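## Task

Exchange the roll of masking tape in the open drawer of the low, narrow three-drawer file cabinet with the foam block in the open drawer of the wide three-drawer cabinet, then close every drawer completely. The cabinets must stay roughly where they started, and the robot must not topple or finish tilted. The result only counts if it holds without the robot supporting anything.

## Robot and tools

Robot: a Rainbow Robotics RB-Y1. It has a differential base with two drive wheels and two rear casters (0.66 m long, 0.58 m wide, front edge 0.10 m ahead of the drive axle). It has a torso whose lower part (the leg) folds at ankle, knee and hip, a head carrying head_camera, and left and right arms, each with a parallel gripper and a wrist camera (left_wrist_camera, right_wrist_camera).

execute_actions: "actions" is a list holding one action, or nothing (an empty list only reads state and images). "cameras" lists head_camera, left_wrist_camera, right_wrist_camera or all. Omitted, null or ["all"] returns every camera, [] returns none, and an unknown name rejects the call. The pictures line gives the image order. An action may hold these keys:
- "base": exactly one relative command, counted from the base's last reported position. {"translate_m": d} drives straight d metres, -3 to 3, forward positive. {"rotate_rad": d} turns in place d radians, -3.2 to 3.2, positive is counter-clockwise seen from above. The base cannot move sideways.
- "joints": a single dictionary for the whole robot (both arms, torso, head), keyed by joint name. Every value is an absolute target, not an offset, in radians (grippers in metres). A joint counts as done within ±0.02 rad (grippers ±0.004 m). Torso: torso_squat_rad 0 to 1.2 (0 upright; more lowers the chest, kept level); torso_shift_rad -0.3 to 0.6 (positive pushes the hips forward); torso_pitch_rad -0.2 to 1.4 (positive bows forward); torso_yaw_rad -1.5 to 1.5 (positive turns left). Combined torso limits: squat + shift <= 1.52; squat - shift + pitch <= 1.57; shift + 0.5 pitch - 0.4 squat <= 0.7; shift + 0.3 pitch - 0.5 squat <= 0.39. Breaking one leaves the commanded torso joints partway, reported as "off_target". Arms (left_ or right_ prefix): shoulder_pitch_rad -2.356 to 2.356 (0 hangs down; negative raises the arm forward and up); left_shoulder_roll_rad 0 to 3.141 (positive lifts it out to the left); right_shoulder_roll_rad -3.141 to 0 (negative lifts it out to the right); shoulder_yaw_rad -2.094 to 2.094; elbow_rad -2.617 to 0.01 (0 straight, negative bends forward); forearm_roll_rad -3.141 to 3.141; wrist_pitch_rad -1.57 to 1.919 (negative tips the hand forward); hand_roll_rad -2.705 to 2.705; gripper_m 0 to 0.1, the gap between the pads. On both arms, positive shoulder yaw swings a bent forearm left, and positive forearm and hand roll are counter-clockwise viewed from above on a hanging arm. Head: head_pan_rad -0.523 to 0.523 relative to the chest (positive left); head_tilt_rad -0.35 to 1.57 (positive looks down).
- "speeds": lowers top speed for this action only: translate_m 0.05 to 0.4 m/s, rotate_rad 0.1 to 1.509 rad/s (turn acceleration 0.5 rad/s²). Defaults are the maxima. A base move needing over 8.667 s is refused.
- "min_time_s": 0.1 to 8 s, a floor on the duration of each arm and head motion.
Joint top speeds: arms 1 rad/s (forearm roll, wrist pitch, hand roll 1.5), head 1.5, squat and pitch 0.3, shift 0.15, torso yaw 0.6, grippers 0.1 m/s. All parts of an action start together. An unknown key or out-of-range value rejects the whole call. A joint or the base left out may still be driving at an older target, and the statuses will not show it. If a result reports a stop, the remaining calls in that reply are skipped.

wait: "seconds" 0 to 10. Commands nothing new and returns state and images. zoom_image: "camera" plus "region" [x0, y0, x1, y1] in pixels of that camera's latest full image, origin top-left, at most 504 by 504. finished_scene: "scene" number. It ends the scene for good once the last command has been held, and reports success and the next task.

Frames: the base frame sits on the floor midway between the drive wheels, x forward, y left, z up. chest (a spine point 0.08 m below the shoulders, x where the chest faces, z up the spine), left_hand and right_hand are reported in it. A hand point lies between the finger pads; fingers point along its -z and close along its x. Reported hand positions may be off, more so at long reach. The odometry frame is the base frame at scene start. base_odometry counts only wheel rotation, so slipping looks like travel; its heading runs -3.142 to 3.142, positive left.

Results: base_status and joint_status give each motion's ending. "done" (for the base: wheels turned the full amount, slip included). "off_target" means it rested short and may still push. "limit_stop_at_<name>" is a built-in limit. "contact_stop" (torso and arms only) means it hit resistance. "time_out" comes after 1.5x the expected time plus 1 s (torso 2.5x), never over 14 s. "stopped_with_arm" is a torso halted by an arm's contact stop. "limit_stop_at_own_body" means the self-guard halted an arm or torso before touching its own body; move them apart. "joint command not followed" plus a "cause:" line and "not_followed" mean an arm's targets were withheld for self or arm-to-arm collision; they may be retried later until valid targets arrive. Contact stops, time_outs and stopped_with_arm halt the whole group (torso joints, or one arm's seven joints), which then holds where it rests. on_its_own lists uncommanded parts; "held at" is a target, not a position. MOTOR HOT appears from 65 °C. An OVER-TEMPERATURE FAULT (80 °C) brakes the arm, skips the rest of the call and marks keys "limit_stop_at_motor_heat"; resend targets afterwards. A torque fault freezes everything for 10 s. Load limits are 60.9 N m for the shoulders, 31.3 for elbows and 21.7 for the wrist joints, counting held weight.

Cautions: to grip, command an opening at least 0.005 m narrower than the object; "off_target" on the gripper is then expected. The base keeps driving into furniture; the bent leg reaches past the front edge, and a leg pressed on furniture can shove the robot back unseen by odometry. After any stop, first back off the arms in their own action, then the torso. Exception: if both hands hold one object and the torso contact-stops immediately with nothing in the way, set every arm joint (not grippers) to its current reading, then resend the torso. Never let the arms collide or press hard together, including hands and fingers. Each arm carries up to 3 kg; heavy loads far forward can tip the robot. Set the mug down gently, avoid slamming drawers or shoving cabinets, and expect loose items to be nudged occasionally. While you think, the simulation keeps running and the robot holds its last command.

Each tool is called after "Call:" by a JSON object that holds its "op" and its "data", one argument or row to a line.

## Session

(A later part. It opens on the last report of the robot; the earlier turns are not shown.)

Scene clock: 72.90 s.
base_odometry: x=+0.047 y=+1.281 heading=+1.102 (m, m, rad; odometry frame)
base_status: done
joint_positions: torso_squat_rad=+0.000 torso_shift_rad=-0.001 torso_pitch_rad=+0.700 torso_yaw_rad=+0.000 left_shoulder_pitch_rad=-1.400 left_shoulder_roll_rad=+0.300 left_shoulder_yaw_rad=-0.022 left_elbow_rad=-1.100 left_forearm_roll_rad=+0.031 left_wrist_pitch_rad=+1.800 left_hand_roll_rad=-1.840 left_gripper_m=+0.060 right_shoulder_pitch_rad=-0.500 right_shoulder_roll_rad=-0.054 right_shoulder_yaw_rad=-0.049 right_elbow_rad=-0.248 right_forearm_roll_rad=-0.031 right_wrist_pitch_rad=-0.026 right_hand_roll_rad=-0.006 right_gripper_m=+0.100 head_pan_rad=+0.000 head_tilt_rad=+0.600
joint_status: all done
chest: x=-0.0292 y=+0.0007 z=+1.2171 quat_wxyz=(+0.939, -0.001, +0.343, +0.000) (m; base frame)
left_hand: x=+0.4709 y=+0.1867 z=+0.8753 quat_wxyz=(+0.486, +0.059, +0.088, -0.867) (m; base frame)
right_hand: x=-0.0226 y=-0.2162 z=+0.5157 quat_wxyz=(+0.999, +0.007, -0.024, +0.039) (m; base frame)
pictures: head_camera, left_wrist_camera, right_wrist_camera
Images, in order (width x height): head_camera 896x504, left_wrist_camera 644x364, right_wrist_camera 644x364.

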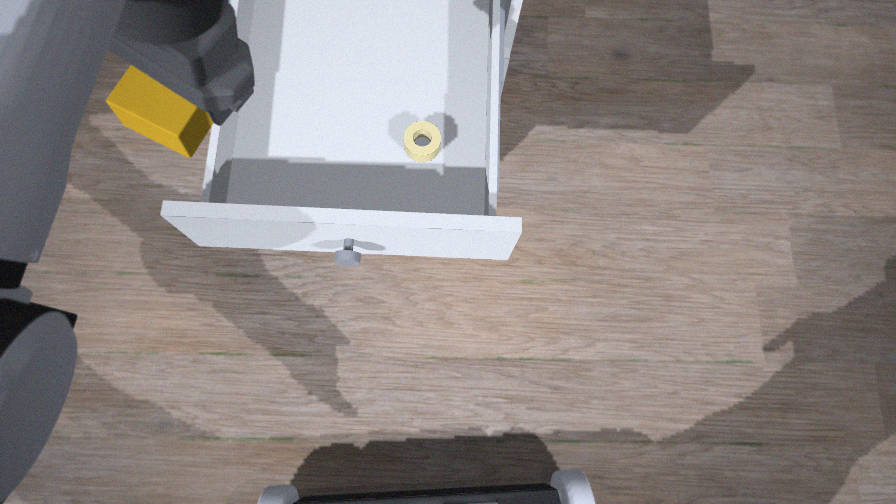

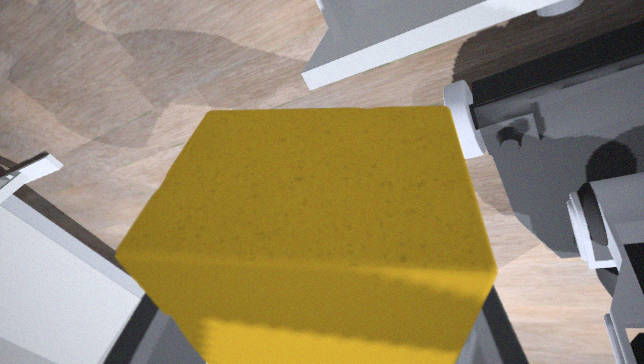

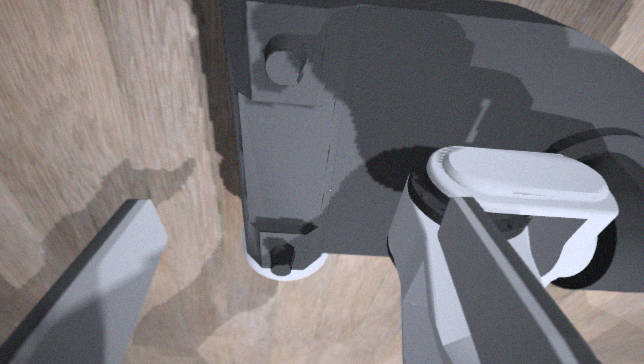

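Call:
{"op": "execute_actions", "data": {
  "actions": [
    {"base":{"translate_m":0.08},"joints":{"left_shoulder_roll_rad":0.17,"torso_squat_rad":0.4}}
  ],
  "cameras": ["head_camera"]
}}

Call:
{"op": "execute_actions", "data": {
  "actions": [
    {"joints":{"torso_squat_rad":0.86}}
  ],
  "cameras": ["head_camera","left_wrist_camera"]
}}

Scene clock: 75.43 s.
base_odometry: x=+0.083 y=+1.353 heading=+1.102 (m, m, rad; odometry frame)
base_status: done
joint_positions: torso_squat_rad=+0.400 torso_shift_rad=-0.001 torso_pitch_rad=+0.700 torso_yaw_rad=+0.000 left_shoulder_pitch_rad=-1.400 left_shoulder_roll_rad=+0.170 left_shoulder_yaw_rad=-0.022 left_elbow_rad=-1.100 left_forearm_roll_rad=+0.031 left_wrist_pitch_rad=+1.800 left_hand_roll_rad=-1.840 left_gripper_m=+0.060 right_shoulder_pitch_rad=-0.500 right_shoulder_roll_rad=-0.054 right_shoulder_yaw_rad=-0.049 right_elbow_rad=-0.248 right_forearm_roll_rad=-0.031 right_wrist_pitch_rad=-0.026 right_hand_roll_rad=-0.006 right_gripper_m=+0.100 head_pan_rad=+0.000 head_tilt_rad=+0.600
joint_status: all done
chest: x=-0.0292 y=+0.0006 z=+1.1619 quat_wxyz=(+0.939, -0.001, +0.343, +0.000) (m; base frame)
left_hand: x=+0.4476 y=+0.1137 z=+0.8077 quat_wxyz=(+0.452, +0.020, +0.055, -0.890) (m; base frame)
right_hand: x=-0.0226 y=-0.2162 z=+0.4605 quat_wxyz=(+0.999, +0.007, -0.024, +0.039) (m; base frame)
pictures: head_camera
Images, in order (width x height): head_camera 896x504.

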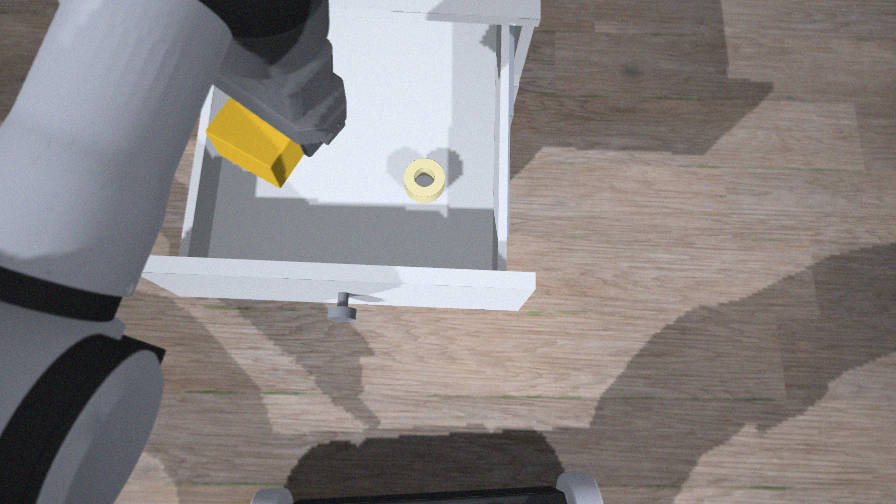

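Scene clock: 77.77 s.
base_odometry: x=+0.083 y=+1.353 heading=+1.102 (m, m, rad; odometry frame)
base_status: not commanded
joint_positions: torso_squat_rad=+0.860 torso_shift_rad=-0.001 torso_pitch_rad=+0.700 torso_yaw_rad=+0.000 left_shoulder_pitch_rad=-1.400 left_shoulder_roll_rad=+0.170 left_shoulder_yaw_rad=-0.022 left_elbow_rad=-1.100 left_forearm_roll_rad=+0.031 left_wrist_pitch_rad=+1.800 left_hand_roll_rad=-1.840 left_gripper_m=+0.060 right_shoulder_pitch_rad=-0.500 right_shoulder_roll_rad=-0.054 right_shoulder_yaw_rad=-0.049 right_elbow_rad=-0.248 right_forearm_roll_rad=-0.031 right_wrist_pitch_rad=-0.026 right_hand_roll_rad=-0.006 right_gripper_m=+0.100 head_pan_rad=+0.000 head_tilt_rad=+0.600
joint_status: all done
chest: x=-0.0290 y=+0.0006 z=+0.9738 quat_wxyz=(+0.939, -0.001, +0.343, +0.000) (m; base frame)
left_hand: x=+0.4477 y=+0.1136 z=+0.6196 quat_wxyz=(+0.452, +0.020, +0.055, -0.890) (m; base frame)
right_hand: x=-0.0225 y=-0.2163 z=+0.2724 quat_wxyz=(+0.999, +0.007, -0.024, +0.039) (m; base frame)
pictures: head_camera, left_wrist_camera
Images, in order (width x height): head_camera 896x504, left_wrist_camera 644x364.

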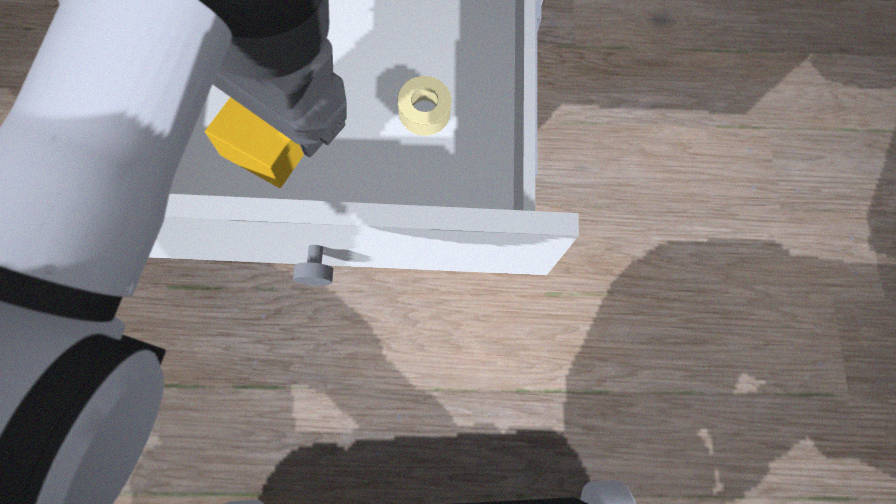

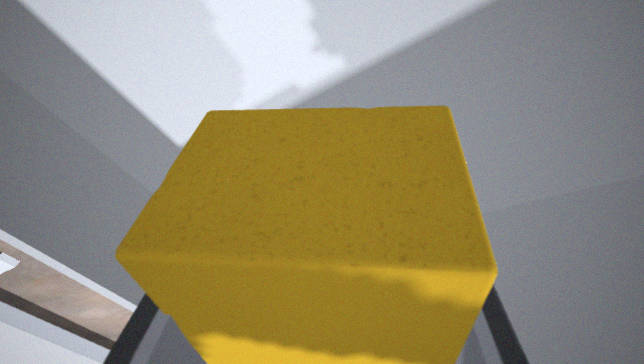

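Lower a bit with elbow.

Call:
{"op": "execute_actions", "data": {
  "actions": [
    {"joints":{"left_elbow_rad":-0.97,"left_wrist_pitch_rad":1.68}}
  ],
  "cameras": []
}}

Call:
{"op": "execute_actions", "data": {
  "actions": [
    {"joints":{"left_gripper_m":0.1}}
  ],
  "cameras": []
}}

Call:
{"op": "execute_actions", "data": {
  "actions": [
    {"joints":{"torso_squat_rad":0.6}}
  ],
  "cameras": []
}}

Call:
{"op": "execute_actions", "data": {
  "actions": [
    {"joints":{"left_shoulder_roll_rad":0.02}}
  ],
  "cameras": ["head_camera","left_wrist_camera"]
}}

Scene clock: 78.90 s.
base_odometry: x=+0.083 y=+1.353 heading=+1.102 (m, m, rad; odometry frame)
base_status: not commanded
joint_positions: torso_squat_rad=+0.860 torso_shift_rad=-0.001 torso_pitch_rad=+0.700 torso_yaw_rad=+0.000 left_shoulder_pitch_rad=-1.400 left_shoulder_roll_rad=+0.170 left_shoulder_yaw_rad=-0.022 left_elbow_rad=-0.970 left_forearm_roll_rad=+0.031 left_wrist_pitch_rad=+1.680 left_hand_roll_rad=-1.840 left_gripper_m=+0.060 right_shoulder_pitch_rad=-0.500 right_shoulder_roll_rad=-0.054 right_shoulder_yaw_rad=-0.049 right_elbow_rad=-0.248 right_forearm_roll_rad=-0.031 right_wrist_pitch_rad=-0.026 right_hand_roll_rad=-0.006 right_gripper_m=+0.100 head_pan_rad=+0.000 head_tilt_rad=+0.600
joint_status: all done
chest: x=-0.0290 y=+0.0006 z=+0.9738 quat_wxyz=(+0.939, -0.001, +0.343, +0.000) (m; base frame)
left_hand: x=+0.4467 y=+0.1186 z=+0.5865 quat_wxyz=(+0.454, +0.016, +0.059, -0.889) (m; base frame)
right_hand: x=-0.0225 y=-0.2163 z=+0.2724 quat_wxyz=(+0.999, +0.007, -0.024, +0.039) (m; base frame)
pictures: none
No camera images: the call's "cameras" was empty. Leave "cameras" out to get every camera's image.

Scene clock: 80.17 s.
base_odometry: x=+0.083 y=+1.353 heading=+1.102 (m, m, rad; odometry frame)
base_status: not commanded
joint_positions: torso_squat_rad=+0.860 torso_shift_rad=-0.001 torso_pitch_rad=+0.700 torso_yaw_rad=+0.000 left_shoulder_pitch_rad=-1.400 left_shoulder_roll_rad=+0.170 left_shoulder_yaw_rad=-0.022 left_elbow_rad=-0.970 left_forearm_roll_rad=+0.031 left_wrist_pitch_rad=+1.680 left_hand_roll_rad=-1.840 left_gripper_m=+0.099 right_shoulder_pitch_rad=-0.500 right_shoulder_roll_rad=-0.054 right_shoulder_yaw_rad=-0.049 right_elbow_rad=-0.248 right_forearm_roll_rad=-0.031 right_wrist_pitch_rad=-0.026 right_hand_roll_rad=-0.006 right_gripper_m=+0.100 head_pan_rad=+0.000 head_tilt_rad=+0.600
joint_status: all done
chest: x=-0.0290 y=+0.0006 z=+0.9738 quat_wxyz=(+0.939, -0.001, +0.343, +0.000) (m; base frame)
left_hand: x=+0.4467 y=+0.1186 z=+0.5865 quat_wxyz=(+0.454, +0.016, +0.059, -0.889) (m; base frame)
right_hand: x=-0.0225 y=-0.2163 z=+0.2724 quat_wxyz=(+0.999, +0.007, -0.024, +0.039) (m; base frame)
pictures: none
No camera images: the call's "cameras" was empty. Leave "cameras" out to get every camera's image.

Scene clock: 81.83 s.
base_odometry: x=+0.083 y=+1.353 heading=+1.102 (m, m, rad; odometry frame)
base_status: not commanded
joint_positions: torso_squat_rad=+0.600 torso_shift_rad=-0.001 torso_pitch_rad=+0.700 torso_yaw_rad=+0.000 left_shoulder_pitch_rad=-1.400 left_shoulder_roll_rad=+0.170 left_shoulder_yaw_rad=-0.022 left_elbow_rad=-0.970 left_forearm_roll_rad=+0.031 left_wrist_pitch_rad=+1.680 left_hand_roll_rad=-1.840 left_gripper_m=+0.099 right_shoulder_pitch_rad=-0.500 right_shoulder_roll_rad=-0.054 right_shoulder_yaw_rad=-0.049 right_elbow_rad=-0.248 right_forearm_roll_rad=-0.031 right_wrist_pitch_rad=-0.026 right_hand_roll_rad=-0.006 right_gripper_m=+0.100 head_pan_rad=+0.000 head_tilt_rad=+0.600
joint_status: all done
chest: x=-0.0292 y=+0.0006 z=+1.0949 quat_wxyz=(+0.939, -0.001, +0.343, +0.000) (m; base frame)
left_hand: x=+0.4466 y=+0.1187 z=+0.7076 quat_wxyz=(+0.454, +0.016, +0.059, -0.889) (m; base frame)
right_hand: x=-0.0226 y=-0.2162 z=+0.3935 quat_wxyz=(+0.999, +0.007, -0.024, +0.039) (m; base frame)
pictures: none
No camera images: the call's "cameras" was empty. Leave "cameras" out to get every camera's image.

Scene clock: 82.60 s.
base_odometry: x=+0.083 y=+1.353 heading=+1.102 (m, m, rad; odometry frame)
base_status: not commanded
joint_positions: torso_squat_rad=+0.600 torso_shift_rad=-0.001 torso_pitch_rad=+0.700 torso_yaw_rad=+0.000 left_shoulder_pitch_rad=-1.400 left_shoulder_roll_rad=+0.020 left_shoulder_yaw_rad=-0.022 left_elbow_rad=-0.970 left_forearm_roll_rad=+0.031 left_wrist_pitch_rad=+1.680 left_hand_roll_rad=-1.840 left_gripper_m=+0.099 right_shoulder_pitch_rad=-0.500 right_shoulder_roll_rad=-0.054 right_shoulder_yaw_rad=-0.049 right_elbow_rad=-0.248 right_forearm_roll_rad=-0.031 right_wrist_pitch_rad=-0.026 right_hand_roll_rad=-0.006 right_gripper_m=+0.100 head_pan_rad=+0.000 head_tilt_rad=+0.600
joint_status: all done
chest: x=-0.0292 y=+0.0006 z=+1.0949 quat_wxyz=(+0.939, -0.001, +0.343, +0.000) (m; base frame)
left_hand: x=+0.4108 y=+0.0329 z=+0.7029 quat_wxyz=(+0.412, -0.028, +0.021, -0.910) (m; base frame)
right_hand: x=-0.0226 y=-0.2162 z=+0.3935 quat_wxyz=(+0.999, +0.007, -0.024, +0.039) (m; base frame)
pictures: head_camera, left_wrist_camera
Images, in order (width x height): head_camera 896x504, left_wrist_camera 644x364.

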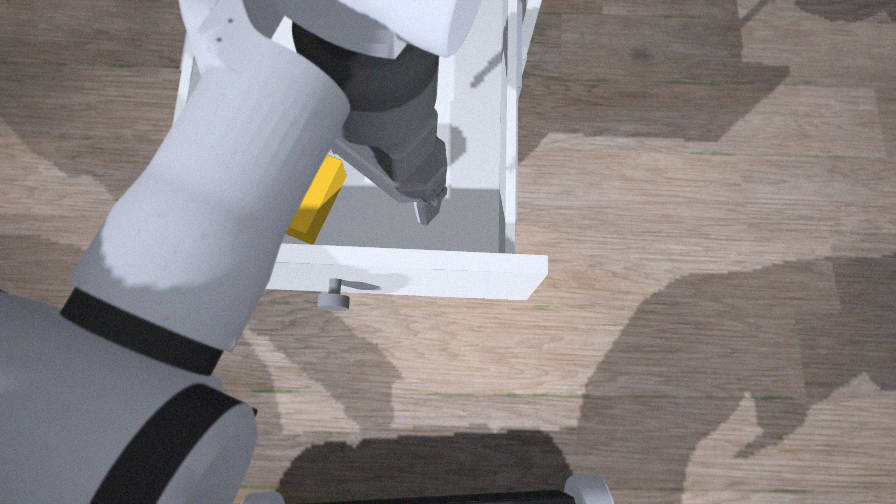

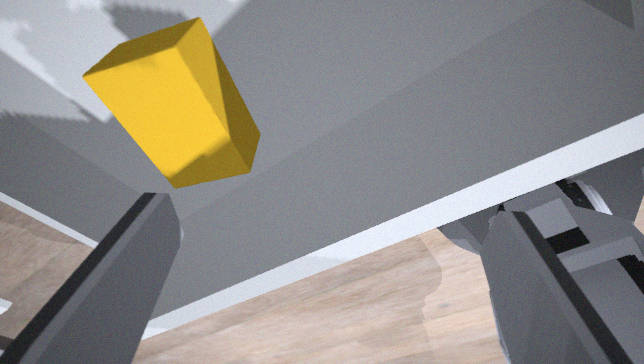

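Call:
{"op": "execute_actions", "data": {
  "actions": [
    {"base":{"translate_m":0.06},"joints":{"left_hand_roll_rad":1.3}}
  ],
  "cameras": ["left_wrist_camera"]
}}

Scene clock: 85.63 s.
base_odometry: x=+0.110 y=+1.406 heading=+1.102 (m, m, rad; odometry frame)
base_status: done
joint_positions: torso_squat_rad=+0.600 torso_shift_rad=-0.001 torso_pitch_rad=+0.700 torso_yaw_rad=+0.000 left_shoulder_pitch_rad=-1.400 left_shoulder_roll_rad=+0.020 left_shoulder_yaw_rad=-0.022 left_elbow_rad=-0.970 left_forearm_roll_rad=+0.031 left_wrist_pitch_rad=+1.680 left_hand_roll_rad=+1.300 left_gripper_m=+0.099 right_shoulder_pitch_rad=-0.500 right_shoulder_roll_rad=-0.054 right_shoulder_yaw_rad=-0.049 right_elbow_rad=-0.248 right_forearm_roll_rad=-0.031 right_wrist_pitch_rad=-0.026 right_hand_roll_rad=-0.006 right_gripper_m=+0.100 head_pan_rad=+0.000 head_tilt_rad=+0.600
joint_status: all done
chest: x=-0.0291 y=+0.0006 z=+1.0949 quat_wxyz=(+0.939, -0.001, +0.343, +0.000) (m; base frame)
left_hand: x=+0.4109 y=+0.0329 z=+0.7029 quat_wxyz=(+0.911, +0.021, +0.028, +0.412) (m; base frame)
right_hand: x=-0.0226 y=-0.2162 z=+0.3935 quat_wxyz=(+0.999, +0.007, -0.024, +0.039) (m; base frame)
pictures: left_wrist_camera
Images, in order (width x height): left_wrist_camera 644x364.

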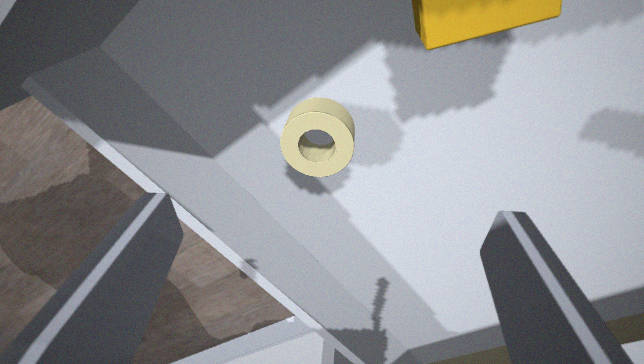

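Call:
{"op": "execute_actions", "data": {
  "actions": [
    {"joints":{"torso_squat_rad":0.78}}
  ],
  "cameras": ["left_wrist_camera"]
}}

Call:
{"op": "execute_actions", "data": {
  "actions": [
    {"joints":{"torso_squat_rad":0.87,"left_elbow_rad":-0.9,"left_wrist_pitch_rad":1.6}}
  ],
  "cameras": ["left_wrist_camera"]
}}

Scene clock: 87.47 s.
base_odometry: x=+0.110 y=+1.406 heading=+1.102 (m, m, rad; odometry frame)
base_status: not commanded
joint_positions: torso_squat_rad=+0.780 torso_shift_rad=-0.001 torso_pitch_rad=+0.700 torso_yaw_rad=+0.000 left_shoulder_pitch_rad=-1.400 left_shoulder_roll_rad=+0.020 left_shoulder_yaw_rad=-0.022 left_elbow_rad=-0.970 left_forearm_roll_rad=+0.031 left_wrist_pitch_rad=+1.680 left_hand_roll_rad=+1.300 left_gripper_m=+0.099 right_shoulder_pitch_rad=-0.500 right_shoulder_roll_rad=-0.054 right_shoulder_yaw_rad=-0.049 right_elbow_rad=-0.248 right_forearm_roll_rad=-0.031 right_wrist_pitch_rad=-0.026 right_hand_roll_rad=-0.006 right_gripper_m=+0.100 head_pan_rad=+0.000 head_tilt_rad=+0.600
joint_status: all done
chest: x=-0.0291 y=+0.0006 z=+1.0148 quat_wxyz=(+0.939, -0.001, +0.343, +0.000) (m; base frame)
left_hand: x=+0.4109 y=+0.0329 z=+0.6228 quat_wxyz=(+0.911, +0.021, +0.028, +0.412) (m; base frame)
right_hand: x=-0.0225 y=-0.2163 z=+0.3134 quat_wxyz=(+0.999, +0.007, -0.024, +0.039) (m; base frame)
pictures: left_wrist_camera
Images, in order (width x height): left_wrist_camera 644x364.

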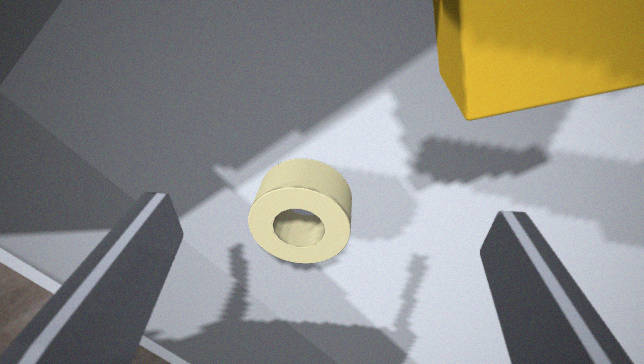

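Scene clock: 88.53 s.
base_odometry: x=+0.110 y=+1.406 heading=+1.102 (m, m, rad; odometry frame)
base_status: not commanded
joint_positions: torso_squat_rad=+0.870 torso_shift_rad=-0.001 torso_pitch_rad=+0.699 torso_yaw_rad=+0.000 left_shoulder_pitch_rad=-1.401 left_shoulder_roll_rad=+0.020 left_shoulder_yaw_rad=-0.022 left_elbow_rad=-0.901 left_forearm_roll_rad=+0.031 left_wrist_pitch_rad=+1.600 left_hand_roll_rad=+1.300 left_gripper_m=+0.099 right_shoulder_pitch_rad=-0.500 right_shoulder_roll_rad=-0.054 right_shoulder_yaw_rad=-0.049 right_elbow_rad=-0.248 right_forearm_roll_rad=-0.031 right_wrist_pitch_rad=-0.026 right_hand_roll_rad=-0.006 right_gripper_m=+0.100 head_pan_rad=+0.000 head_tilt_rad=+0.600
joint_status: all done
chest: x=-0.0295 y=+0.0005 z=+0.9687 quat_wxyz=(+0.940, -0.001, +0.342, +0.000) (m; base frame)
left_hand: x=+0.4123 y=+0.0327 z=+0.5602 quat_wxyz=(+0.910, +0.016, +0.023, +0.413) (m; base frame)
right_hand: x=-0.0220 y=-0.2163 z=+0.2673 quat_wxyz=(+0.999, +0.007, -0.025, +0.039) (m; base frame)
pictures: left_wrist_camera
Images, in order (width x height): left_wrist_camera 644x364.

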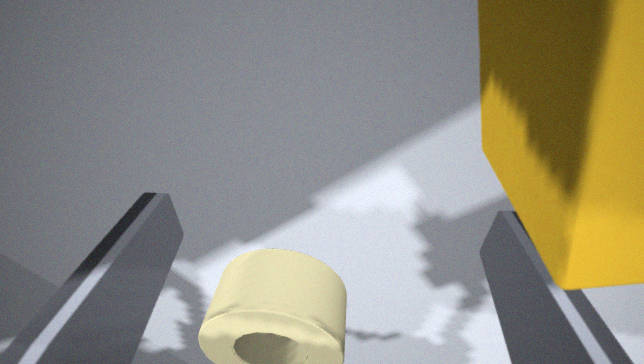

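Call:
{"op": "execute_actions", "data": {
  "actions": [
    {"joints":{"left_gripper_m":0.02}}
  ],
  "cameras": []
}}

Call:
{"op": "execute_actions", "data": {
  "actions": [
    {"joints":{"torso_squat_rad":0.0,"left_elbow_rad":-1.1,"left_wrist_pitch_rad":1.8}}
  ],
  "cameras": ["left_wrist_camera"]
}}

Call:
{"op": "execute_actions", "data": {
  "actions": [
    {"base":{"translate_m":-0.4}}
  ],
  "cameras": []
}}

Call:
{"op": "execute_actions", "data": {
  "actions": [
    {"joints":{"torso_squat_rad":0.75,"left_shoulder_pitch_rad":-0.9,"left_shoulder_roll_rad":0.4,"left_elbow_rad":-1.7,"left_wrist_pitch_rad":1.9,"right_shoulder_pitch_rad":-1.25,"right_shoulder_roll_rad":-0.038,"right_elbow_rad":-0.3,"right_wrist_pitch_rad":-0.6,"right_gripper_m":0,"head_tilt_rad":0.3}}
  ],
  "cameras": ["head_camera"]
}}

Scene clock: 90.37 s.
base_odometry: x=+0.110 y=+1.406 heading=+1.102 (m, m, rad; odometry frame)
base_status: not commanded
joint_positions: torso_squat_rad=+0.870 torso_shift_rad=-0.001 torso_pitch_rad=+0.699 torso_yaw_rad=+0.000 left_shoulder_pitch_rad=-1.400 left_shoulder_roll_rad=+0.020 left_shoulder_yaw_rad=-0.022 left_elbow_rad=-0.900 left_forearm_roll_rad=+0.031 left_wrist_pitch_rad=+1.600 left_hand_roll_rad=+1.300 left_gripper_m=+0.020 right_shoulder_pitch_rad=-0.500 right_shoulder_roll_rad=-0.054 right_shoulder_yaw_rad=-0.049 right_elbow_rad=-0.248 right_forearm_roll_rad=-0.031 right_wrist_pitch_rad=-0.026 right_hand_roll_rad=-0.006 right_gripper_m=+0.100 head_pan_rad=+0.000 head_tilt_rad=+0.600
joint_status: all done
chest: x=-0.0294 y=+0.0005 z=+0.9687 quat_wxyz=(+0.940, -0.001, +0.342, +0.000) (m; base frame)
left_hand: x=+0.4119 y=+0.0331 z=+0.5595 quat_wxyz=(+0.910, +0.017, +0.024, +0.413) (m; base frame)
right_hand: x=-0.0220 y=-0.2163 z=+0.2673 quat_wxyz=(+0.999, +0.007, -0.025, +0.039) (m; base frame)
pictures: none
No camera images: the call's "cameras" was empty. Leave "cameras" out to get every camera's image.

Scene clock: 94.03 s.
base_odometry: x=+0.110 y=+1.406 heading=+1.102 (m, m, rad; odometry frame)
base_status: not commanded
joint_positions: torso_squat_rad=+0.000 torso_shift_rad=-0.001 torso_pitch_rad=+0.700 torso_yaw_rad=+0.000 left_shoulder_pitch_rad=-1.400 left_shoulder_roll_rad=+0.020 left_shoulder_yaw_rad=-0.022 left_elbow_rad=-1.100 left_forearm_roll_rad=+0.031 left_wrist_pitch_rad=+1.800 left_hand_roll_rad=+1.300 left_gripper_m=+0.020 right_shoulder_pitch_rad=-0.500 right_shoulder_roll_rad=-0.054 right_shoulder_yaw_rad=-0.049 right_elbow_rad=-0.248 right_forearm_roll_rad=-0.031 right_wrist_pitch_rad=-0.026 right_hand_roll_rad=-0.006 right_gripper_m=+0.100 head_pan_rad=+0.000 head_tilt_rad=+0.600
joint_status: all done
chest: x=-0.0292 y=+0.0007 z=+1.2171 quat_wxyz=(+0.939, -0.001, +0.343, +0.000) (m; base frame)
left_hand: x=+0.4132 y=+0.0316 z=+0.8585 quat_wxyz=(+0.912, +0.017, +0.025, +0.410) (m; base frame)
right_hand: x=-0.0227 y=-0.2161 z=+0.5157 quat_wxyz=(+0.999, +0.007, -0.024, +0.039) (m; base frame)
pictures: left_wrist_camera
Images, in order (width x height): left_wrist_camera 644x364.

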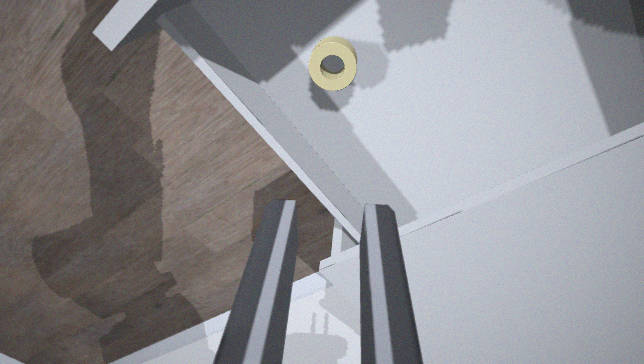

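Scene clock: 96.70 s.
base_odometry: x=-0.071 y=+1.050 heading=+1.101 (m, m, rad; odometry frame)
base_status: done
joint_positions: torso_squat_rad=+0.000 torso_shift_rad=-0.001 torso_pitch_rad=+0.700 torso_yaw_rad=+0.000 left_shoulder_pitch_rad=-1.400 left_shoulder_roll_rad=+0.020 left_shoulder_yaw_rad=-0.022 left_elbow_rad=-1.100 left_forearm_roll_rad=+0.031 left_wrist_pitch_rad=+1.800 left_hand_roll_rad=+1.300 left_gripper_m=+0.020 right_shoulder_pitch_rad=-0.500 right_shoulder_roll_rad=-0.054 right_shoulder_yaw_rad=-0.049 right_elbow_rad=-0.248 right_forearm_roll_rad=-0.031 right_wrist_pitch_rad=-0.026 right_hand_roll_rad=-0.006 right_gripper_m=+0.100 head_pan_rad=+0.000 head_tilt_rad=+0.600
joint_status: not commanded
chest: x=-0.0293 y=+0.0007 z=+1.2172 quat_wxyz=(+0.939, -0.001, +0.343, +0.000) (m; base frame)
left_hand: x=+0.4131 y=+0.0316 z=+0.8586 quat_wxyz=(+0.912, +0.017, +0.025, +0.410) (m; base frame)
right_hand: x=-0.0228 y=-0.2162 z=+0.5157 quat_wxyz=(+0.999, +0.007, -0.024, +0.039) (m; base frame)
pictures: none
No camera images: the call's "cameras" was empty. Leave "cameras" out to get every camera's image.

Scene clock: 100.03 s.
base_odometry: x=-0.071 y=+1.050 heading=+1.101 (m, m, rad; odometry frame)
base_status: not commanded
joint_positions: torso_squat_rad=+0.750 torso_shift_rad=-0.001 torso_pitch_rad=+0.700 torso_yaw_rad=+0.000 left_shoulder_pitch_rad=-0.900 left_shoulder_roll_rad=+0.400 left_shoulder_yaw_rad=-0.022 left_elbow_rad=-1.700 left_forearm_roll_rad=+0.031 left_wrist_pitch_rad=+1.900 left_hand_roll_rad=+1.300 left_gripper_m=+0.020 right_shoulder_pitch_rad=-1.250 right_shoulder_roll_rad=-0.038 right_shoulder_yaw_rad=-0.049 right_elbow_rad=-0.300 right_forearm_roll_rad=-0.031 right_wrist_pitch_rad=-0.600 right_hand_roll_rad=-0.006 right_gripper_m=+0.000 head_pan_rad=+0.000 head_tilt_rad=+0.300
joint_status: all done
chest: x=-0.0291 y=+0.0007 z=+1.0293 quat_wxyz=(+0.939, -0.001, +0.343, +0.000) (m; base frame)
left_hand: x=+0.3672 y=+0.2741 z=+0.6578 quat_wxyz=(+0.856, +0.115, -0.087, +0.497) (m; base frame)
right_hand: x=+0.5360 y=-0.0272 z=+0.6230 quat_wxyz=(+0.759, +0.123, -0.631, +0.102) (m; base frame)
pictures: head_camera
Images, in order (width x height): head_camera 896x504.

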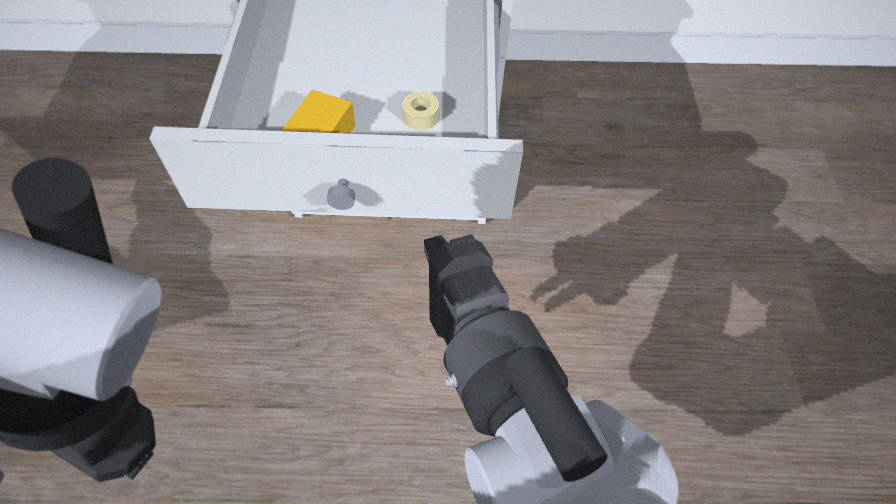

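Call:
{"op": "execute_actions", "data": {
  "actions": [
    {"joints":{"torso_squat_rad":0.0,"left_shoulder_pitch_rad":-1.4,"left_shoulder_roll_rad":0.05,"left_elbow_rad":-1.1,"left_wrist_pitch_rad":1.8,"left_gripper_m":0.1,"right_shoulder_pitch_rad":-0.5}}
  ],
  "cameras": []
}}

Call:
{"op": "execute_actions", "data": {
  "actions": [
    {"base":{"translate_m":0.38}}
  ],
  "cameras": []
}}

Call:
{"op": "execute_actions", "data": {
  "actions": [
    {"joints":{"torso_squat_rad":0.87,"left_elbow_rad":-0.8,"left_wrist_pitch_rad":1.5}}
  ],
  "cameras": ["left_wrist_camera"]
}}

Call:
{"op": "execute_actions", "data": {
  "actions": [
    {"joints":{"left_gripper_m":0.02}}
  ],
  "cameras": ["left_wrist_camera"]
}}

Scene clock: 104.33 s.
base_odometry: x=-0.071 y=+1.050 heading=+1.101 (m, m, rad; odometry frame)
base_status: not commanded
joint_positions: torso_squat_rad=+0.000 torso_shift_rad=-0.001 torso_pitch_rad=+0.700 torso_yaw_rad=+0.000 left_shoulder_pitch_rad=-1.400 left_shoulder_roll_rad=+0.050 left_shoulder_yaw_rad=-0.022 left_elbow_rad=-1.100 left_forearm_roll_rad=+0.031 left_wrist_pitch_rad=+1.800 left_hand_roll_rad=+1.300 left_gripper_m=+0.099 right_shoulder_pitch_rad=-0.500 right_shoulder_roll_rad=-0.038 right_shoulder_yaw_rad=-0.049 right_elbow_rad=-0.300 right_forearm_roll_rad=-0.031 right_wrist_pitch_rad=-0.600 right_hand_roll_rad=-0.006 right_gripper_m=+0.000 head_pan_rad=+0.000 head_tilt_rad=+0.300
joint_status: all done
chest: x=-0.0292 y=+0.0007 z=+1.2171 quat_wxyz=(+0.939, -0.001, +0.343, +0.000) (m; base frame)
left_hand: x=+0.4206 y=+0.0476 z=+0.8585 quat_wxyz=(+0.908, +0.025, +0.016, +0.418) (m; base frame)
right_hand: x=+0.1210 y=-0.1933 z=+0.5652 quat_wxyz=(+0.943, +0.028, -0.330, +0.031) (m; base frame)
pictures: none
No camera images: the call's "cameras" was empty. Leave "cameras" out to get every camera's image.

Scene clock: 106.73 s.
base_odometry: x=+0.101 y=+1.388 heading=+1.100 (m, m, rad; odometry frame)
base_status: done
joint_positions: torso_squat_rad=+0.000 torso_shift_rad=-0.001 torso_pitch_rad=+0.700 torso_yaw_rad=+0.000 left_shoulder_pitch_rad=-1.400 left_shoulder_roll_rad=+0.050 left_shoulder_yaw_rad=-0.022 left_elbow_rad=-1.100 left_forearm_roll_rad=+0.031 left_wrist_pitch_rad=+1.800 left_hand_roll_rad=+1.300 left_gripper_m=+0.099 right_shoulder_pitch_rad=-0.500 right_shoulder_roll_rad=-0.038 right_shoulder_yaw_rad=-0.049 right_elbow_rad=-0.300 right_forearm_roll_rad=-0.031 right_wrist_pitch_rad=-0.600 right_hand_roll_rad=-0.006 right_gripper_m=+0.000 head_pan_rad=+0.000 head_tilt_rad=+0.300
joint_status: not commanded
chest: x=-0.0292 y=+0.0007 z=+1.2171 quat_wxyz=(+0.939, -0.001, +0.343, +0.000) (m; base frame)
left_hand: x=+0.4206 y=+0.0477 z=+0.8585 quat_wxyz=(+0.908, +0.025, +0.016, +0.418) (m; base frame)
right_hand: x=+0.1214 y=-0.1932 z=+0.5652 quat_wxyz=(+0.943, +0.028, -0.330, +0.031) (m; base frame)
pictures: none
No camera images: the call's "cameras" was empty. Leave "cameras" out to get every camera's image.

Scene clock: 110.40 s.
base_odometry: x=+0.101 y=+1.388 heading=+1.100 (m, m, rad; odometry frame)
base_status: not commanded
joint_positions: torso_squat_rad=+0.838 torso_shift_rad=-0.003 torso_pitch_rad=+0.693 torso_yaw_rad=+0.000 left_shoulder_pitch_rad=-1.406 left_shoulder_roll_rad=+0.050 left_shoulder_yaw_rad=-0.021 left_elbow_rad=-0.804 left_forearm_roll_rad=+0.031 left_wrist_pitch_rad=+1.500 left_hand_roll_rad=+1.300 left_gripper_m=+0.099 right_shoulder_pitch_rad=-0.500 right_shoulder_roll_rad=-0.038 right_shoulder_yaw_rad=-0.049 right_elbow_rad=-0.300 right_forearm_roll_rad=-0.031 right_wrist_pitch_rad=-0.600 right_hand_roll_rad=-0.006 right_gripper_m=+0.000 head_pan_rad=+0.000 head_tilt_rad=+0.300
joint_status: torso_squat_rad contact_stop (moved +0.838 of +0.870); the others done
on_its_own: torso_squat_rad is held at +0.838, not at your +0.870, since a contact_stop
chest: x=-0.0319 y=+0.0006 z=+0.9866 quat_wxyz=(+0.941, -0.001, +0.340, +0.000) (m; base frame)
left_hand: x=+0.4188 y=+0.0520 z=+0.5578 quat_wxyz=(+0.906, +0.020, +0.009, +0.422) (m; base frame)
right_hand: x=+0.1233 y=-0.1932 z=+0.3357 quat_wxyz=(+0.942, +0.028, -0.333, +0.031) (m; base frame)
pictures: left_wrist_camera
Images, in order (width x height): left_wrist_camera 644x364.

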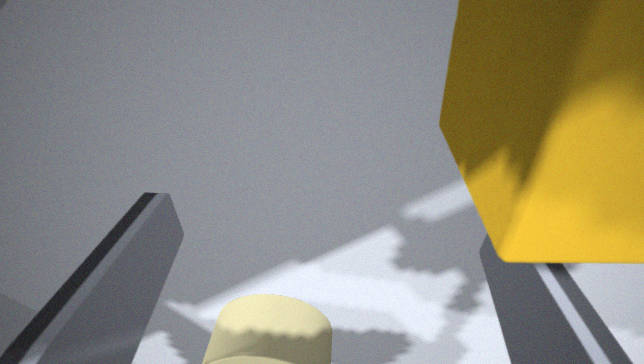

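not run: a stop came earlier in this reply.

So floor reached; position was the issue.

Call:
{"op": "execute_actions", "data": {
  "actions": [
    {"joints":{"left_gripper_m":0.02,"torso_squat_rad":0.83}}
  ],
  "cameras": ["left_wrist_camera"]
}}

Scene clock: 111.90 s.
base_odometry: x=+0.101 y=+1.388 heading=+1.100 (m, m, rad; odometry frame)
base_status: not commanded
joint_positions: torso_squat_rad=+0.830 torso_shift_rad=-0.003 torso_pitch_rad=+0.695 torso_yaw_rad=+0.000 left_shoulder_pitch_rad=-1.402 left_shoulder_roll_rad=+0.051 left_shoulder_yaw_rad=-0.021 left_elbow_rad=-0.801 left_forearm_roll_rad=+0.030 left_wrist_pitch_rad=+1.500 left_hand_roll_rad=+1.300 left_gripper_m=+0.020 right_shoulder_pitch_rad=-0.500 right_shoulder_roll_rad=-0.038 right_shoulder_yaw_rad=-0.049 right_elbow_rad=-0.300 right_forearm_roll_rad=-0.031 right_wrist_pitch_rad=-0.600 right_hand_roll_rad=-0.006 right_gripper_m=+0.000 head_pan_rad=+0.000 head_tilt_rad=+0.300
joint_status: all done
chest: x=-0.0312 y=+0.0006 z=+0.9906 quat_wxyz=(+0.940, -0.001, +0.340, +0.000) (m; base frame)
left_hand: x=+0.4169 y=+0.0534 z=+0.5591 quat_wxyz=(+0.906, +0.023, +0.011, +0.423) (m; base frame)
right_hand: x=+0.1229 y=-0.1932 z=+0.3395 quat_wxyz=(+0.942, +0.028, -0.333, +0.031) (m; base frame)
pictures: left_wrist_camera
Images, in order (width x height): left_wrist_camera 644x364.

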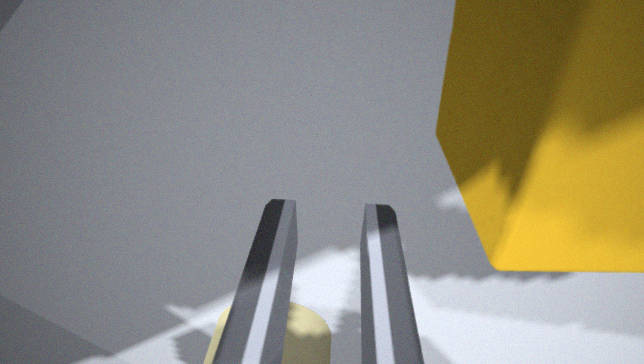

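Call:
{"op": "execute_actions", "data": {
  "actions": [
    {"joints":{"left_gripper_m":0.1,"torso_squat_rad":0.72}}
  ],
  "cameras": []
}}

Call:
{"op": "execute_actions", "data": {
  "actions": [
    {"base":{"translate_m":0.06},"joints":{"left_shoulder_roll_rad":0.0}}
  ],
  "cameras": []
}}

Call:
{"op": "execute_actions", "data": {
  "actions": [
    {"joints":{"torso_squat_rad":0.825}}
  ],
  "cameras": ["left_wrist_camera"]
}}

Call:
{"op": "execute_actions", "data": {
  "actions": [
    {"joints":{"left_gripper_m":0.02}}
  ],
  "cameras": ["left_wrist_camera"]
}}

Scene clock: 113.87 s.
base_odometry: x=+0.101 y=+1.388 heading=+1.100 (m, m, rad; odometry frame)
base_status: not commanded
joint_positions: torso_squat_rad=+0.720 torso_shift_rad=-0.003 torso_pitch_rad=+0.695 torso_yaw_rad=+0.000 left_shoulder_pitch_rad=-1.400 left_shoulder_roll_rad=+0.050 left_shoulder_yaw_rad=-0.021 left_elbow_rad=-0.800 left_forearm_roll_rad=+0.031 left_wrist_pitch_rad=+1.500 left_hand_roll_rad=+1.300 left_gripper_m=+0.099 right_shoulder_pitch_rad=-0.500 right_shoulder_roll_rad=-0.038 right_shoulder_yaw_rad=-0.049 right_elbow_rad=-0.300 right_forearm_roll_rad=-0.031 right_wrist_pitch_rad=-0.600 right_hand_roll_rad=-0.006 right_gripper_m=+0.000 head_pan_rad=+0.000 head_tilt_rad=+0.300
joint_status: all done
chest: x=-0.0311 y=+0.0006 z=+1.0444 quat_wxyz=(+0.940, -0.001, +0.341, +0.000) (m; base frame)
left_hand: x=+0.4153 y=+0.0536 z=+0.6113 quat_wxyz=(+0.906, +0.024, +0.013, +0.423) (m; base frame)
right_hand: x=+0.1226 y=-0.1932 z=+0.3932 quat_wxyz=(+0.942, +0.028, -0.332, +0.031) (m; base frame)
pictures: none
No camera images: the call's "cameras" was empty. Leave "cameras" out to get every camera's image.

Scene clock: 115.17 s.
base_odometry: x=+0.129 y=+1.442 heading=+1.100 (m, m, rad; odometry frame)
base_status: done
joint_positions: torso_squat_rad=+0.720 torso_shift_rad=-0.002 torso_pitch_rad=+0.696 torso_yaw_rad=+0.000 left_shoulder_pitch_rad=-1.400 left_shoulder_roll_rad=+0.000 left_shoulder_yaw_rad=-0.021 left_elbow_rad=-0.800 left_forearm_roll_rad=+0.031 left_wrist_pitch_rad=+1.500 left_hand_roll_rad=+1.300 left_gripper_m=+0.099 right_shoulder_pitch_rad=-0.500 right_shoulder_roll_rad=-0.038 right_shoulder_yaw_rad=-0.049 right_elbow_rad=-0.300 right_forearm_roll_rad=-0.031 right_wrist_pitch_rad=-0.600 right_hand_roll_rad=-0.006 right_gripper_m=+0.000 head_pan_rad=+0.000 head_tilt_rad=+0.300
joint_status: all done
chest: x=-0.0310 y=+0.0006 z=+1.0443 quat_wxyz=(+0.940, -0.001, +0.341, +0.000) (m; base frame)
left_hand: x=+0.4013 y=+0.0239 z=+0.6112 quat_wxyz=(+0.912, +0.011, +0.029, +0.409) (m; base frame)
right_hand: x=+0.1226 y=-0.1932 z=+0.3931 quat_wxyz=(+0.942, +0.028, -0.332, +0.031) (m; base frame)
pictures: none
No camera images: the call's "cameras" was empty. Leave "cameras" out to get every camera's image.

Scene clock: 116.30 s.
base_odometry: x=+0.129 y=+1.442 heading=+1.100 (m, m, rad; odometry frame)
base_status: not commanded
joint_positions: torso_squat_rad=+0.825 torso_shift_rad=-0.003 torso_pitch_rad=+0.695 torso_yaw_rad=+0.000 left_shoulder_pitch_rad=-1.401 left_shoulder_roll_rad=+0.000 left_shoulder_yaw_rad=-0.021 left_elbow_rad=-0.801 left_forearm_roll_rad=+0.031 left_wrist_pitch_rad=+1.500 left_hand_roll_rad=+1.300 left_gripper_m=+0.099 right_shoulder_pitch_rad=-0.500 right_shoulder_roll_rad=-0.038 right_shoulder_yaw_rad=-0.049 right_elbow_rad=-0.300 right_forearm_roll_rad=-0.031 right_wrist_pitch_rad=-0.600 right_hand_roll_rad=-0.006 right_gripper_m=+0.000 head_pan_rad=+0.000 head_tilt_rad=+0.300
joint_status: all done
chest: x=-0.0312 y=+0.0006 z=+0.9932 quat_wxyz=(+0.940, -0.001, +0.340, +0.000) (m; base frame)
left_hand: x=+0.4021 y=+0.0236 z=+0.5611 quat_wxyz=(+0.912, +0.010, +0.028, +0.408) (m; base frame)
right_hand: x=+0.1229 y=-0.1932 z=+0.3421 quat_wxyz=(+0.942, +0.028, -0.333, +0.031) (m; base frame)
pictures: left_wrist_camera
Images, in order (width x height): left_wrist_camera 644x364.

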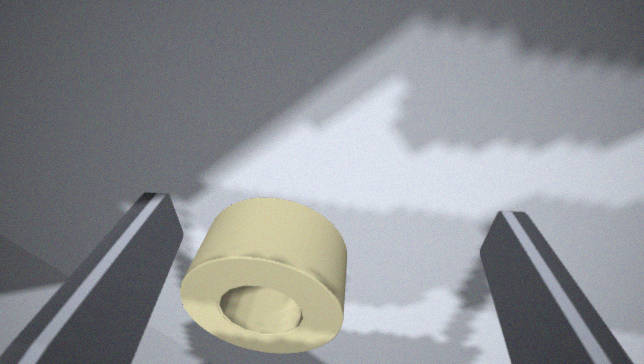

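Scene clock: 117.57 s.
base_odometry: x=+0.129 y=+1.442 heading=+1.100 (m, m, rad; odometry frame)
base_status: not commanded
joint_positions: torso_squat_rad=+0.825 torso_shift_rad=-0.003 torso_pitch_rad=+0.695 torso_yaw_rad=+0.000 left_shoulder_pitch_rad=-1.400 left_shoulder_roll_rad=+0.000 left_shoulder_yaw_rad=-0.021 left_elbow_rad=-0.800 left_forearm_roll_rad=+0.031 left_wrist_pitch_rad=+1.500 left_hand_roll_rad=+1.300 left_gripper_m=+0.043 right_shoulder_pitch_rad=-0.500 right_shoulder_roll_rad=-0.038 right_shoulder_yaw_rad=-0.049 right_elbow_rad=-0.300 right_forearm_roll_rad=-0.031 right_wrist_pitch_rad=-0.600 right_hand_roll_rad=-0.006 right_gripper_m=+0.000 head_pan_rad=+0.000 head_tilt_rad=+0.300
joint_status: left_gripper_m off_target (ended at +0.043, target +0.020)
chest: x=-0.0311 y=+0.0006 z=+0.9931 quat_wxyz=(+0.940, -0.001, +0.341, +0.000) (m; base frame)
left_hand: x=+0.4018 y=+0.0240 z=+0.5605 quat_wxyz=(+0.912, +0.011, +0.028, +0.409) (m; base frame)
right_hand: x=+0.1228 y=-0.1932 z=+0.3420 quat_wxyz=(+0.942, +0.028, -0.332, +0.031) (m; base frame)
pictures: left_wrist_camera
Images, in order (width x height): left_wrist_camera 644x364.

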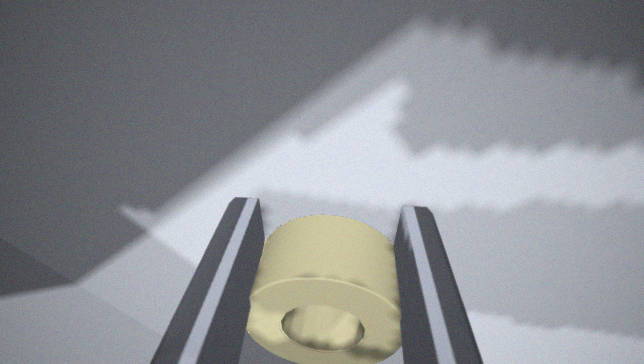

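Call:
{"op": "execute_actions", "data": {
  "actions": [
    {"joints":{"torso_squat_rad":0.0,"left_elbow_rad":-1.1,"left_wrist_pitch_rad":1.8}}
  ],
  "cameras": []
}}

Call:
{"op": "execute_actions", "data": {
  "actions": [
    {"base":{"translate_m":-0.44}}
  ],
  "cameras": []
}}

Call:
{"op": "execute_actions", "data": {
  "actions": [
    {"joints":{"torso_squat_rad":0.75,"left_shoulder_pitch_rad":-0.9,"left_shoulder_roll_rad":0.4,"left_elbow_rad":-1.7,"left_wrist_pitch_rad":1.9,"right_shoulder_pitch_rad":-1.25}}
  ],
  "cameras": []
}}

Call:
{"op": "execute_actions", "data": {
  "actions": [
    {"base":{"translate_m":0.32},"speeds":{"translate_m":0.08}}
  ],
  "cameras": ["head_camera"]
}}

Scene clock: 121.73 s.
base_odometry: x=+0.129 y=+1.442 heading=+1.100 (m, m, rad; odometry frame)
base_status: not commanded
joint_positions: torso_squat_rad=+0.000 torso_shift_rad=-0.002 torso_pitch_rad=+0.696 torso_yaw_rad=+0.000 left_shoulder_pitch_rad=-1.400 left_shoulder_roll_rad=+0.000 left_shoulder_yaw_rad=-0.021 left_elbow_rad=-1.100 left_forearm_roll_rad=+0.031 left_wrist_pitch_rad=+1.800 left_hand_roll_rad=+1.300 left_gripper_m=+0.043 right_shoulder_pitch_rad=-0.500 right_shoulder_roll_rad=-0.038 right_shoulder_yaw_rad=-0.049 right_elbow_rad=-0.300 right_forearm_roll_rad=-0.031 right_wrist_pitch_rad=-0.600 right_hand_roll_rad=-0.006 right_gripper_m=+0.000 head_pan_rad=+0.000 head_tilt_rad=+0.300
joint_status: all done
chest: x=-0.0315 y=+0.0007 z=+1.2180 quat_wxyz=(+0.940, -0.001, +0.341, +0.000) (m; base frame)
left_hand: x=+0.4075 y=+0.0209 z=+0.8616 quat_wxyz=(+0.914, +0.011, +0.028, +0.404) (m; base frame)
right_hand: x=+0.1221 y=-0.1931 z=+0.5668 quat_wxyz=(+0.942, +0.028, -0.332, +0.031) (m; base frame)
pictures: none
No camera images: the call's "cameras" was empty. Leave "cameras" out to get every camera's image.

Scene clock: 124.40 s.
base_odometry: x=-0.071 y=+1.050 heading=+1.099 (m, m, rad; odometry frame)
base_status: done
joint_positions: torso_squat_rad=+0.000 torso_shift_rad=-0.003 torso_pitch_rad=+0.695 torso_yaw_rad=+0.000 left_shoulder_pitch_rad=-1.400 left_shoulder_roll_rad=+0.000 left_shoulder_yaw_rad=-0.021 left_elbow_rad=-1.100 left_forearm_roll_rad=+0.031 left_wrist_pitch_rad=+1.800 left_hand_roll_rad=+1.300 left_gripper_m=+0.043 right_shoulder_pitch_rad=-0.500 right_shoulder_roll_rad=-0.038 right_shoulder_yaw_rad=-0.049 right_elbow_rad=-0.300 right_forearm_roll_rad=-0.031 right_wrist_pitch_rad=-0.600 right_hand_roll_rad=-0.006 right_gripper_m=+0.000 head_pan_rad=+0.000 head_tilt_rad=+0.300
joint_status: not commanded
chest: x=-0.0315 y=+0.0007 z=+1.2181 quat_wxyz=(+0.940, -0.001, +0.341, +0.000) (m; base frame)
left_hand: x=+0.4074 y=+0.0209 z=+0.8617 quat_wxyz=(+0.914, +0.011, +0.028, +0.404) (m; base frame)
right_hand: x=+0.1221 y=-0.1931 z=+0.5669 quat_wxyz=(+0.942, +0.028, -0.332, +0.031) (m; base frame)
pictures: none
No camera images: the call's "cameras" was empty. Leave "cameras" out to get every camera's image.

Scene clock: 127.73 s.
base_odometry: x=-0.071 y=+1.050 heading=+1.099 (m, m, rad; odometry frame)
base_status: not commanded
joint_positions: torso_squat_rad=+0.750 torso_shift_rad=-0.003 torso_pitch_rad=+0.695 torso_yaw_rad=+0.000 left_shoulder_pitch_rad=-0.900 left_shoulder_roll_rad=+0.400 left_shoulder_yaw_rad=-0.022 left_elbow_rad=-1.700 left_forearm_roll_rad=+0.031 left_wrist_pitch_rad=+1.900 left_hand_roll_rad=+1.300 left_gripper_m=+0.043 right_shoulder_pitch_rad=-1.250 right_shoulder_roll_rad=-0.038 right_shoulder_yaw_rad=-0.049 right_elbow_rad=-0.300 right_forearm_roll_rad=-0.031 right_wrist_pitch_rad=-0.600 right_hand_roll_rad=-0.006 right_gripper_m=+0.000 head_pan_rad=+0.000 head_tilt_rad=+0.300
joint_status: all done
chest: x=-0.0311 y=+0.0007 z=+1.0302 quat_wxyz=(+0.940, -0.001, +0.341, +0.000) (m; base frame)
left_hand: x=+0.3670 y=+0.2742 z=+0.6606 quat_wxyz=(+0.855, +0.114, -0.089, +0.498) (m; base frame)
right_hand: x=+0.5359 y=-0.0271 z=+0.6265 quat_wxyz=(+0.757, +0.123, -0.633, +0.103) (m; base frame)
pictures: none
No camera images: the call's "cameras" was empty. Leave "cameras" out to get every camera's image.

Scene clock: 132.27 s.
base_odometry: x=+0.075 y=+1.335 heading=+1.098 (m, m, rad; odometry frame)
base_status: done
joint_positions: torso_squat_rad=+0.750 torso_shift_rad=-0.002 torso_pitch_rad=+0.695 torso_yaw_rad=+0.000 left_shoulder_pitch_rad=-0.900 left_shoulder_roll_rad=+0.400 left_shoulder_yaw_rad=-0.022 left_elbow_rad=-1.700 left_forearm_roll_rad=+0.031 left_wrist_pitch_rad=+1.900 left_hand_roll_rad=+1.300 left_gripper_m=+0.043 right_shoulder_pitch_rad=-1.250 right_shoulder_roll_rad=-0.038 right_shoulder_yaw_rad=-0.049 right_elbow_rad=-0.300 right_forearm_roll_rad=-0.031 right_wrist_pitch_rad=-0.600 right_hand_roll_rad=-0.006 right_gripper_m=+0.000 head_pan_rad=+0.000 head_tilt_rad=+0.300
joint_status: not commanded
chest: x=-0.0310 y=+0.0006 z=+1.0303 quat_wxyz=(+0.940, -0.001, +0.341, +0.000) (m; base frame)
left_hand: x=+0.3670 y=+0.2742 z=+0.6605 quat_wxyz=(+0.855, +0.114, -0.089, +0.498) (m; base frame)
right_hand: x=+0.5357 y=-0.0272 z=+0.6262 quat_wxyz=(+0.757, +0.123, -0.633, +0.103) (m; base frame)
pictures: head_camera
Images, in order (width x height): head_camera 896x504.

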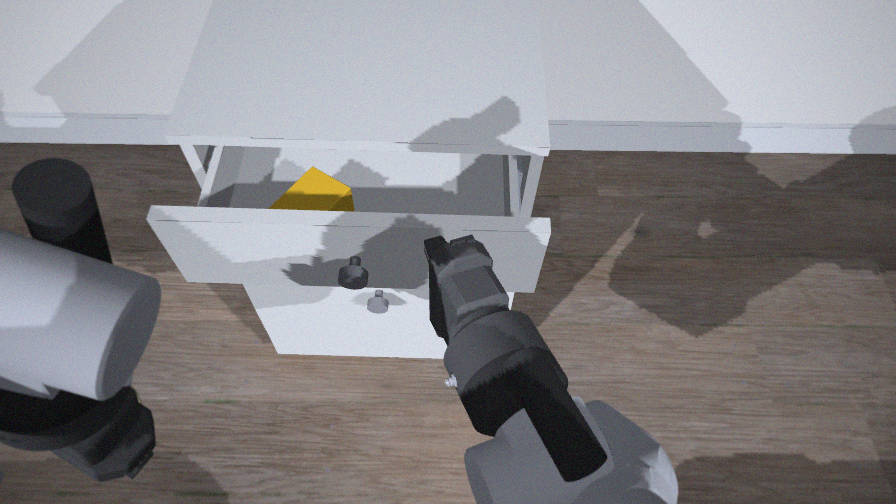

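Call:
{"op": "execute_actions", "data": {
  "actions": [
    {"base":{"translate_m":0.1},"speeds":{"translate_m":0.06}}
  ],
  "cameras": ["head_camera"]
}}

Scene clock: 134.90 s.
base_odometry: x=+0.120 y=+1.424 heading=+1.098 (m, m, rad; odometry frame)
base_status: done
joint_positions: torso_squat_rad=+0.750 torso_shift_rad=-0.003 torso_pitch_rad=+0.695 torso_yaw_rad=+0.000 left_shoulder_pitch_rad=-0.900 left_shoulder_roll_rad=+0.400 left_shoulder_yaw_rad=-0.022 left_elbow_rad=-1.700 left_forearm_roll_rad=+0.031 left_wrist_pitch_rad=+1.900 left_hand_roll_rad=+1.300 left_gripper_m=+0.043 right_shoulder_pitch_rad=-1.250 right_shoulder_roll_rad=-0.038 right_shoulder_yaw_rad=-0.049 right_elbow_rad=-0.300 right_forearm_roll_rad=-0.031 right_wrist_pitch_rad=-0.600 right_hand_roll_rad=-0.006 right_gripper_m=+0.000 head_pan_rad=+0.000 head_tilt_rad=+0.300
joint_status: not commanded
chest: x=-0.0310 y=+0.0006 z=+1.0303 quat_wxyz=(+0.940, -0.001, +0.341, +0.000) (m; base frame)
left_hand: x=+0.3670 y=+0.2742 z=+0.6606 quat_wxyz=(+0.855, +0.114, -0.089, +0.498) (m; base frame)
right_hand: x=+0.5358 y=-0.0271 z=+0.6264 quat_wxyz=(+0.757, +0.123, -0.633, +0.103) (m; base frame)
pictures: head_camera
Images, in order (width x height): head_camera 896x504.

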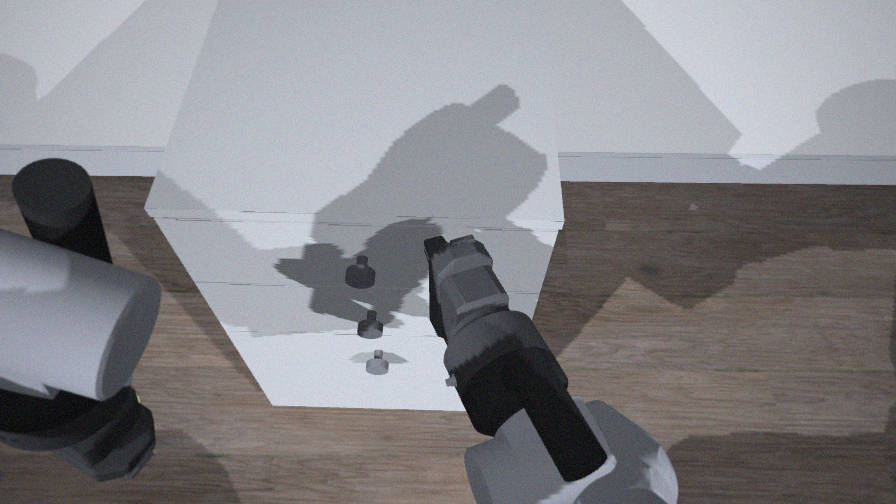

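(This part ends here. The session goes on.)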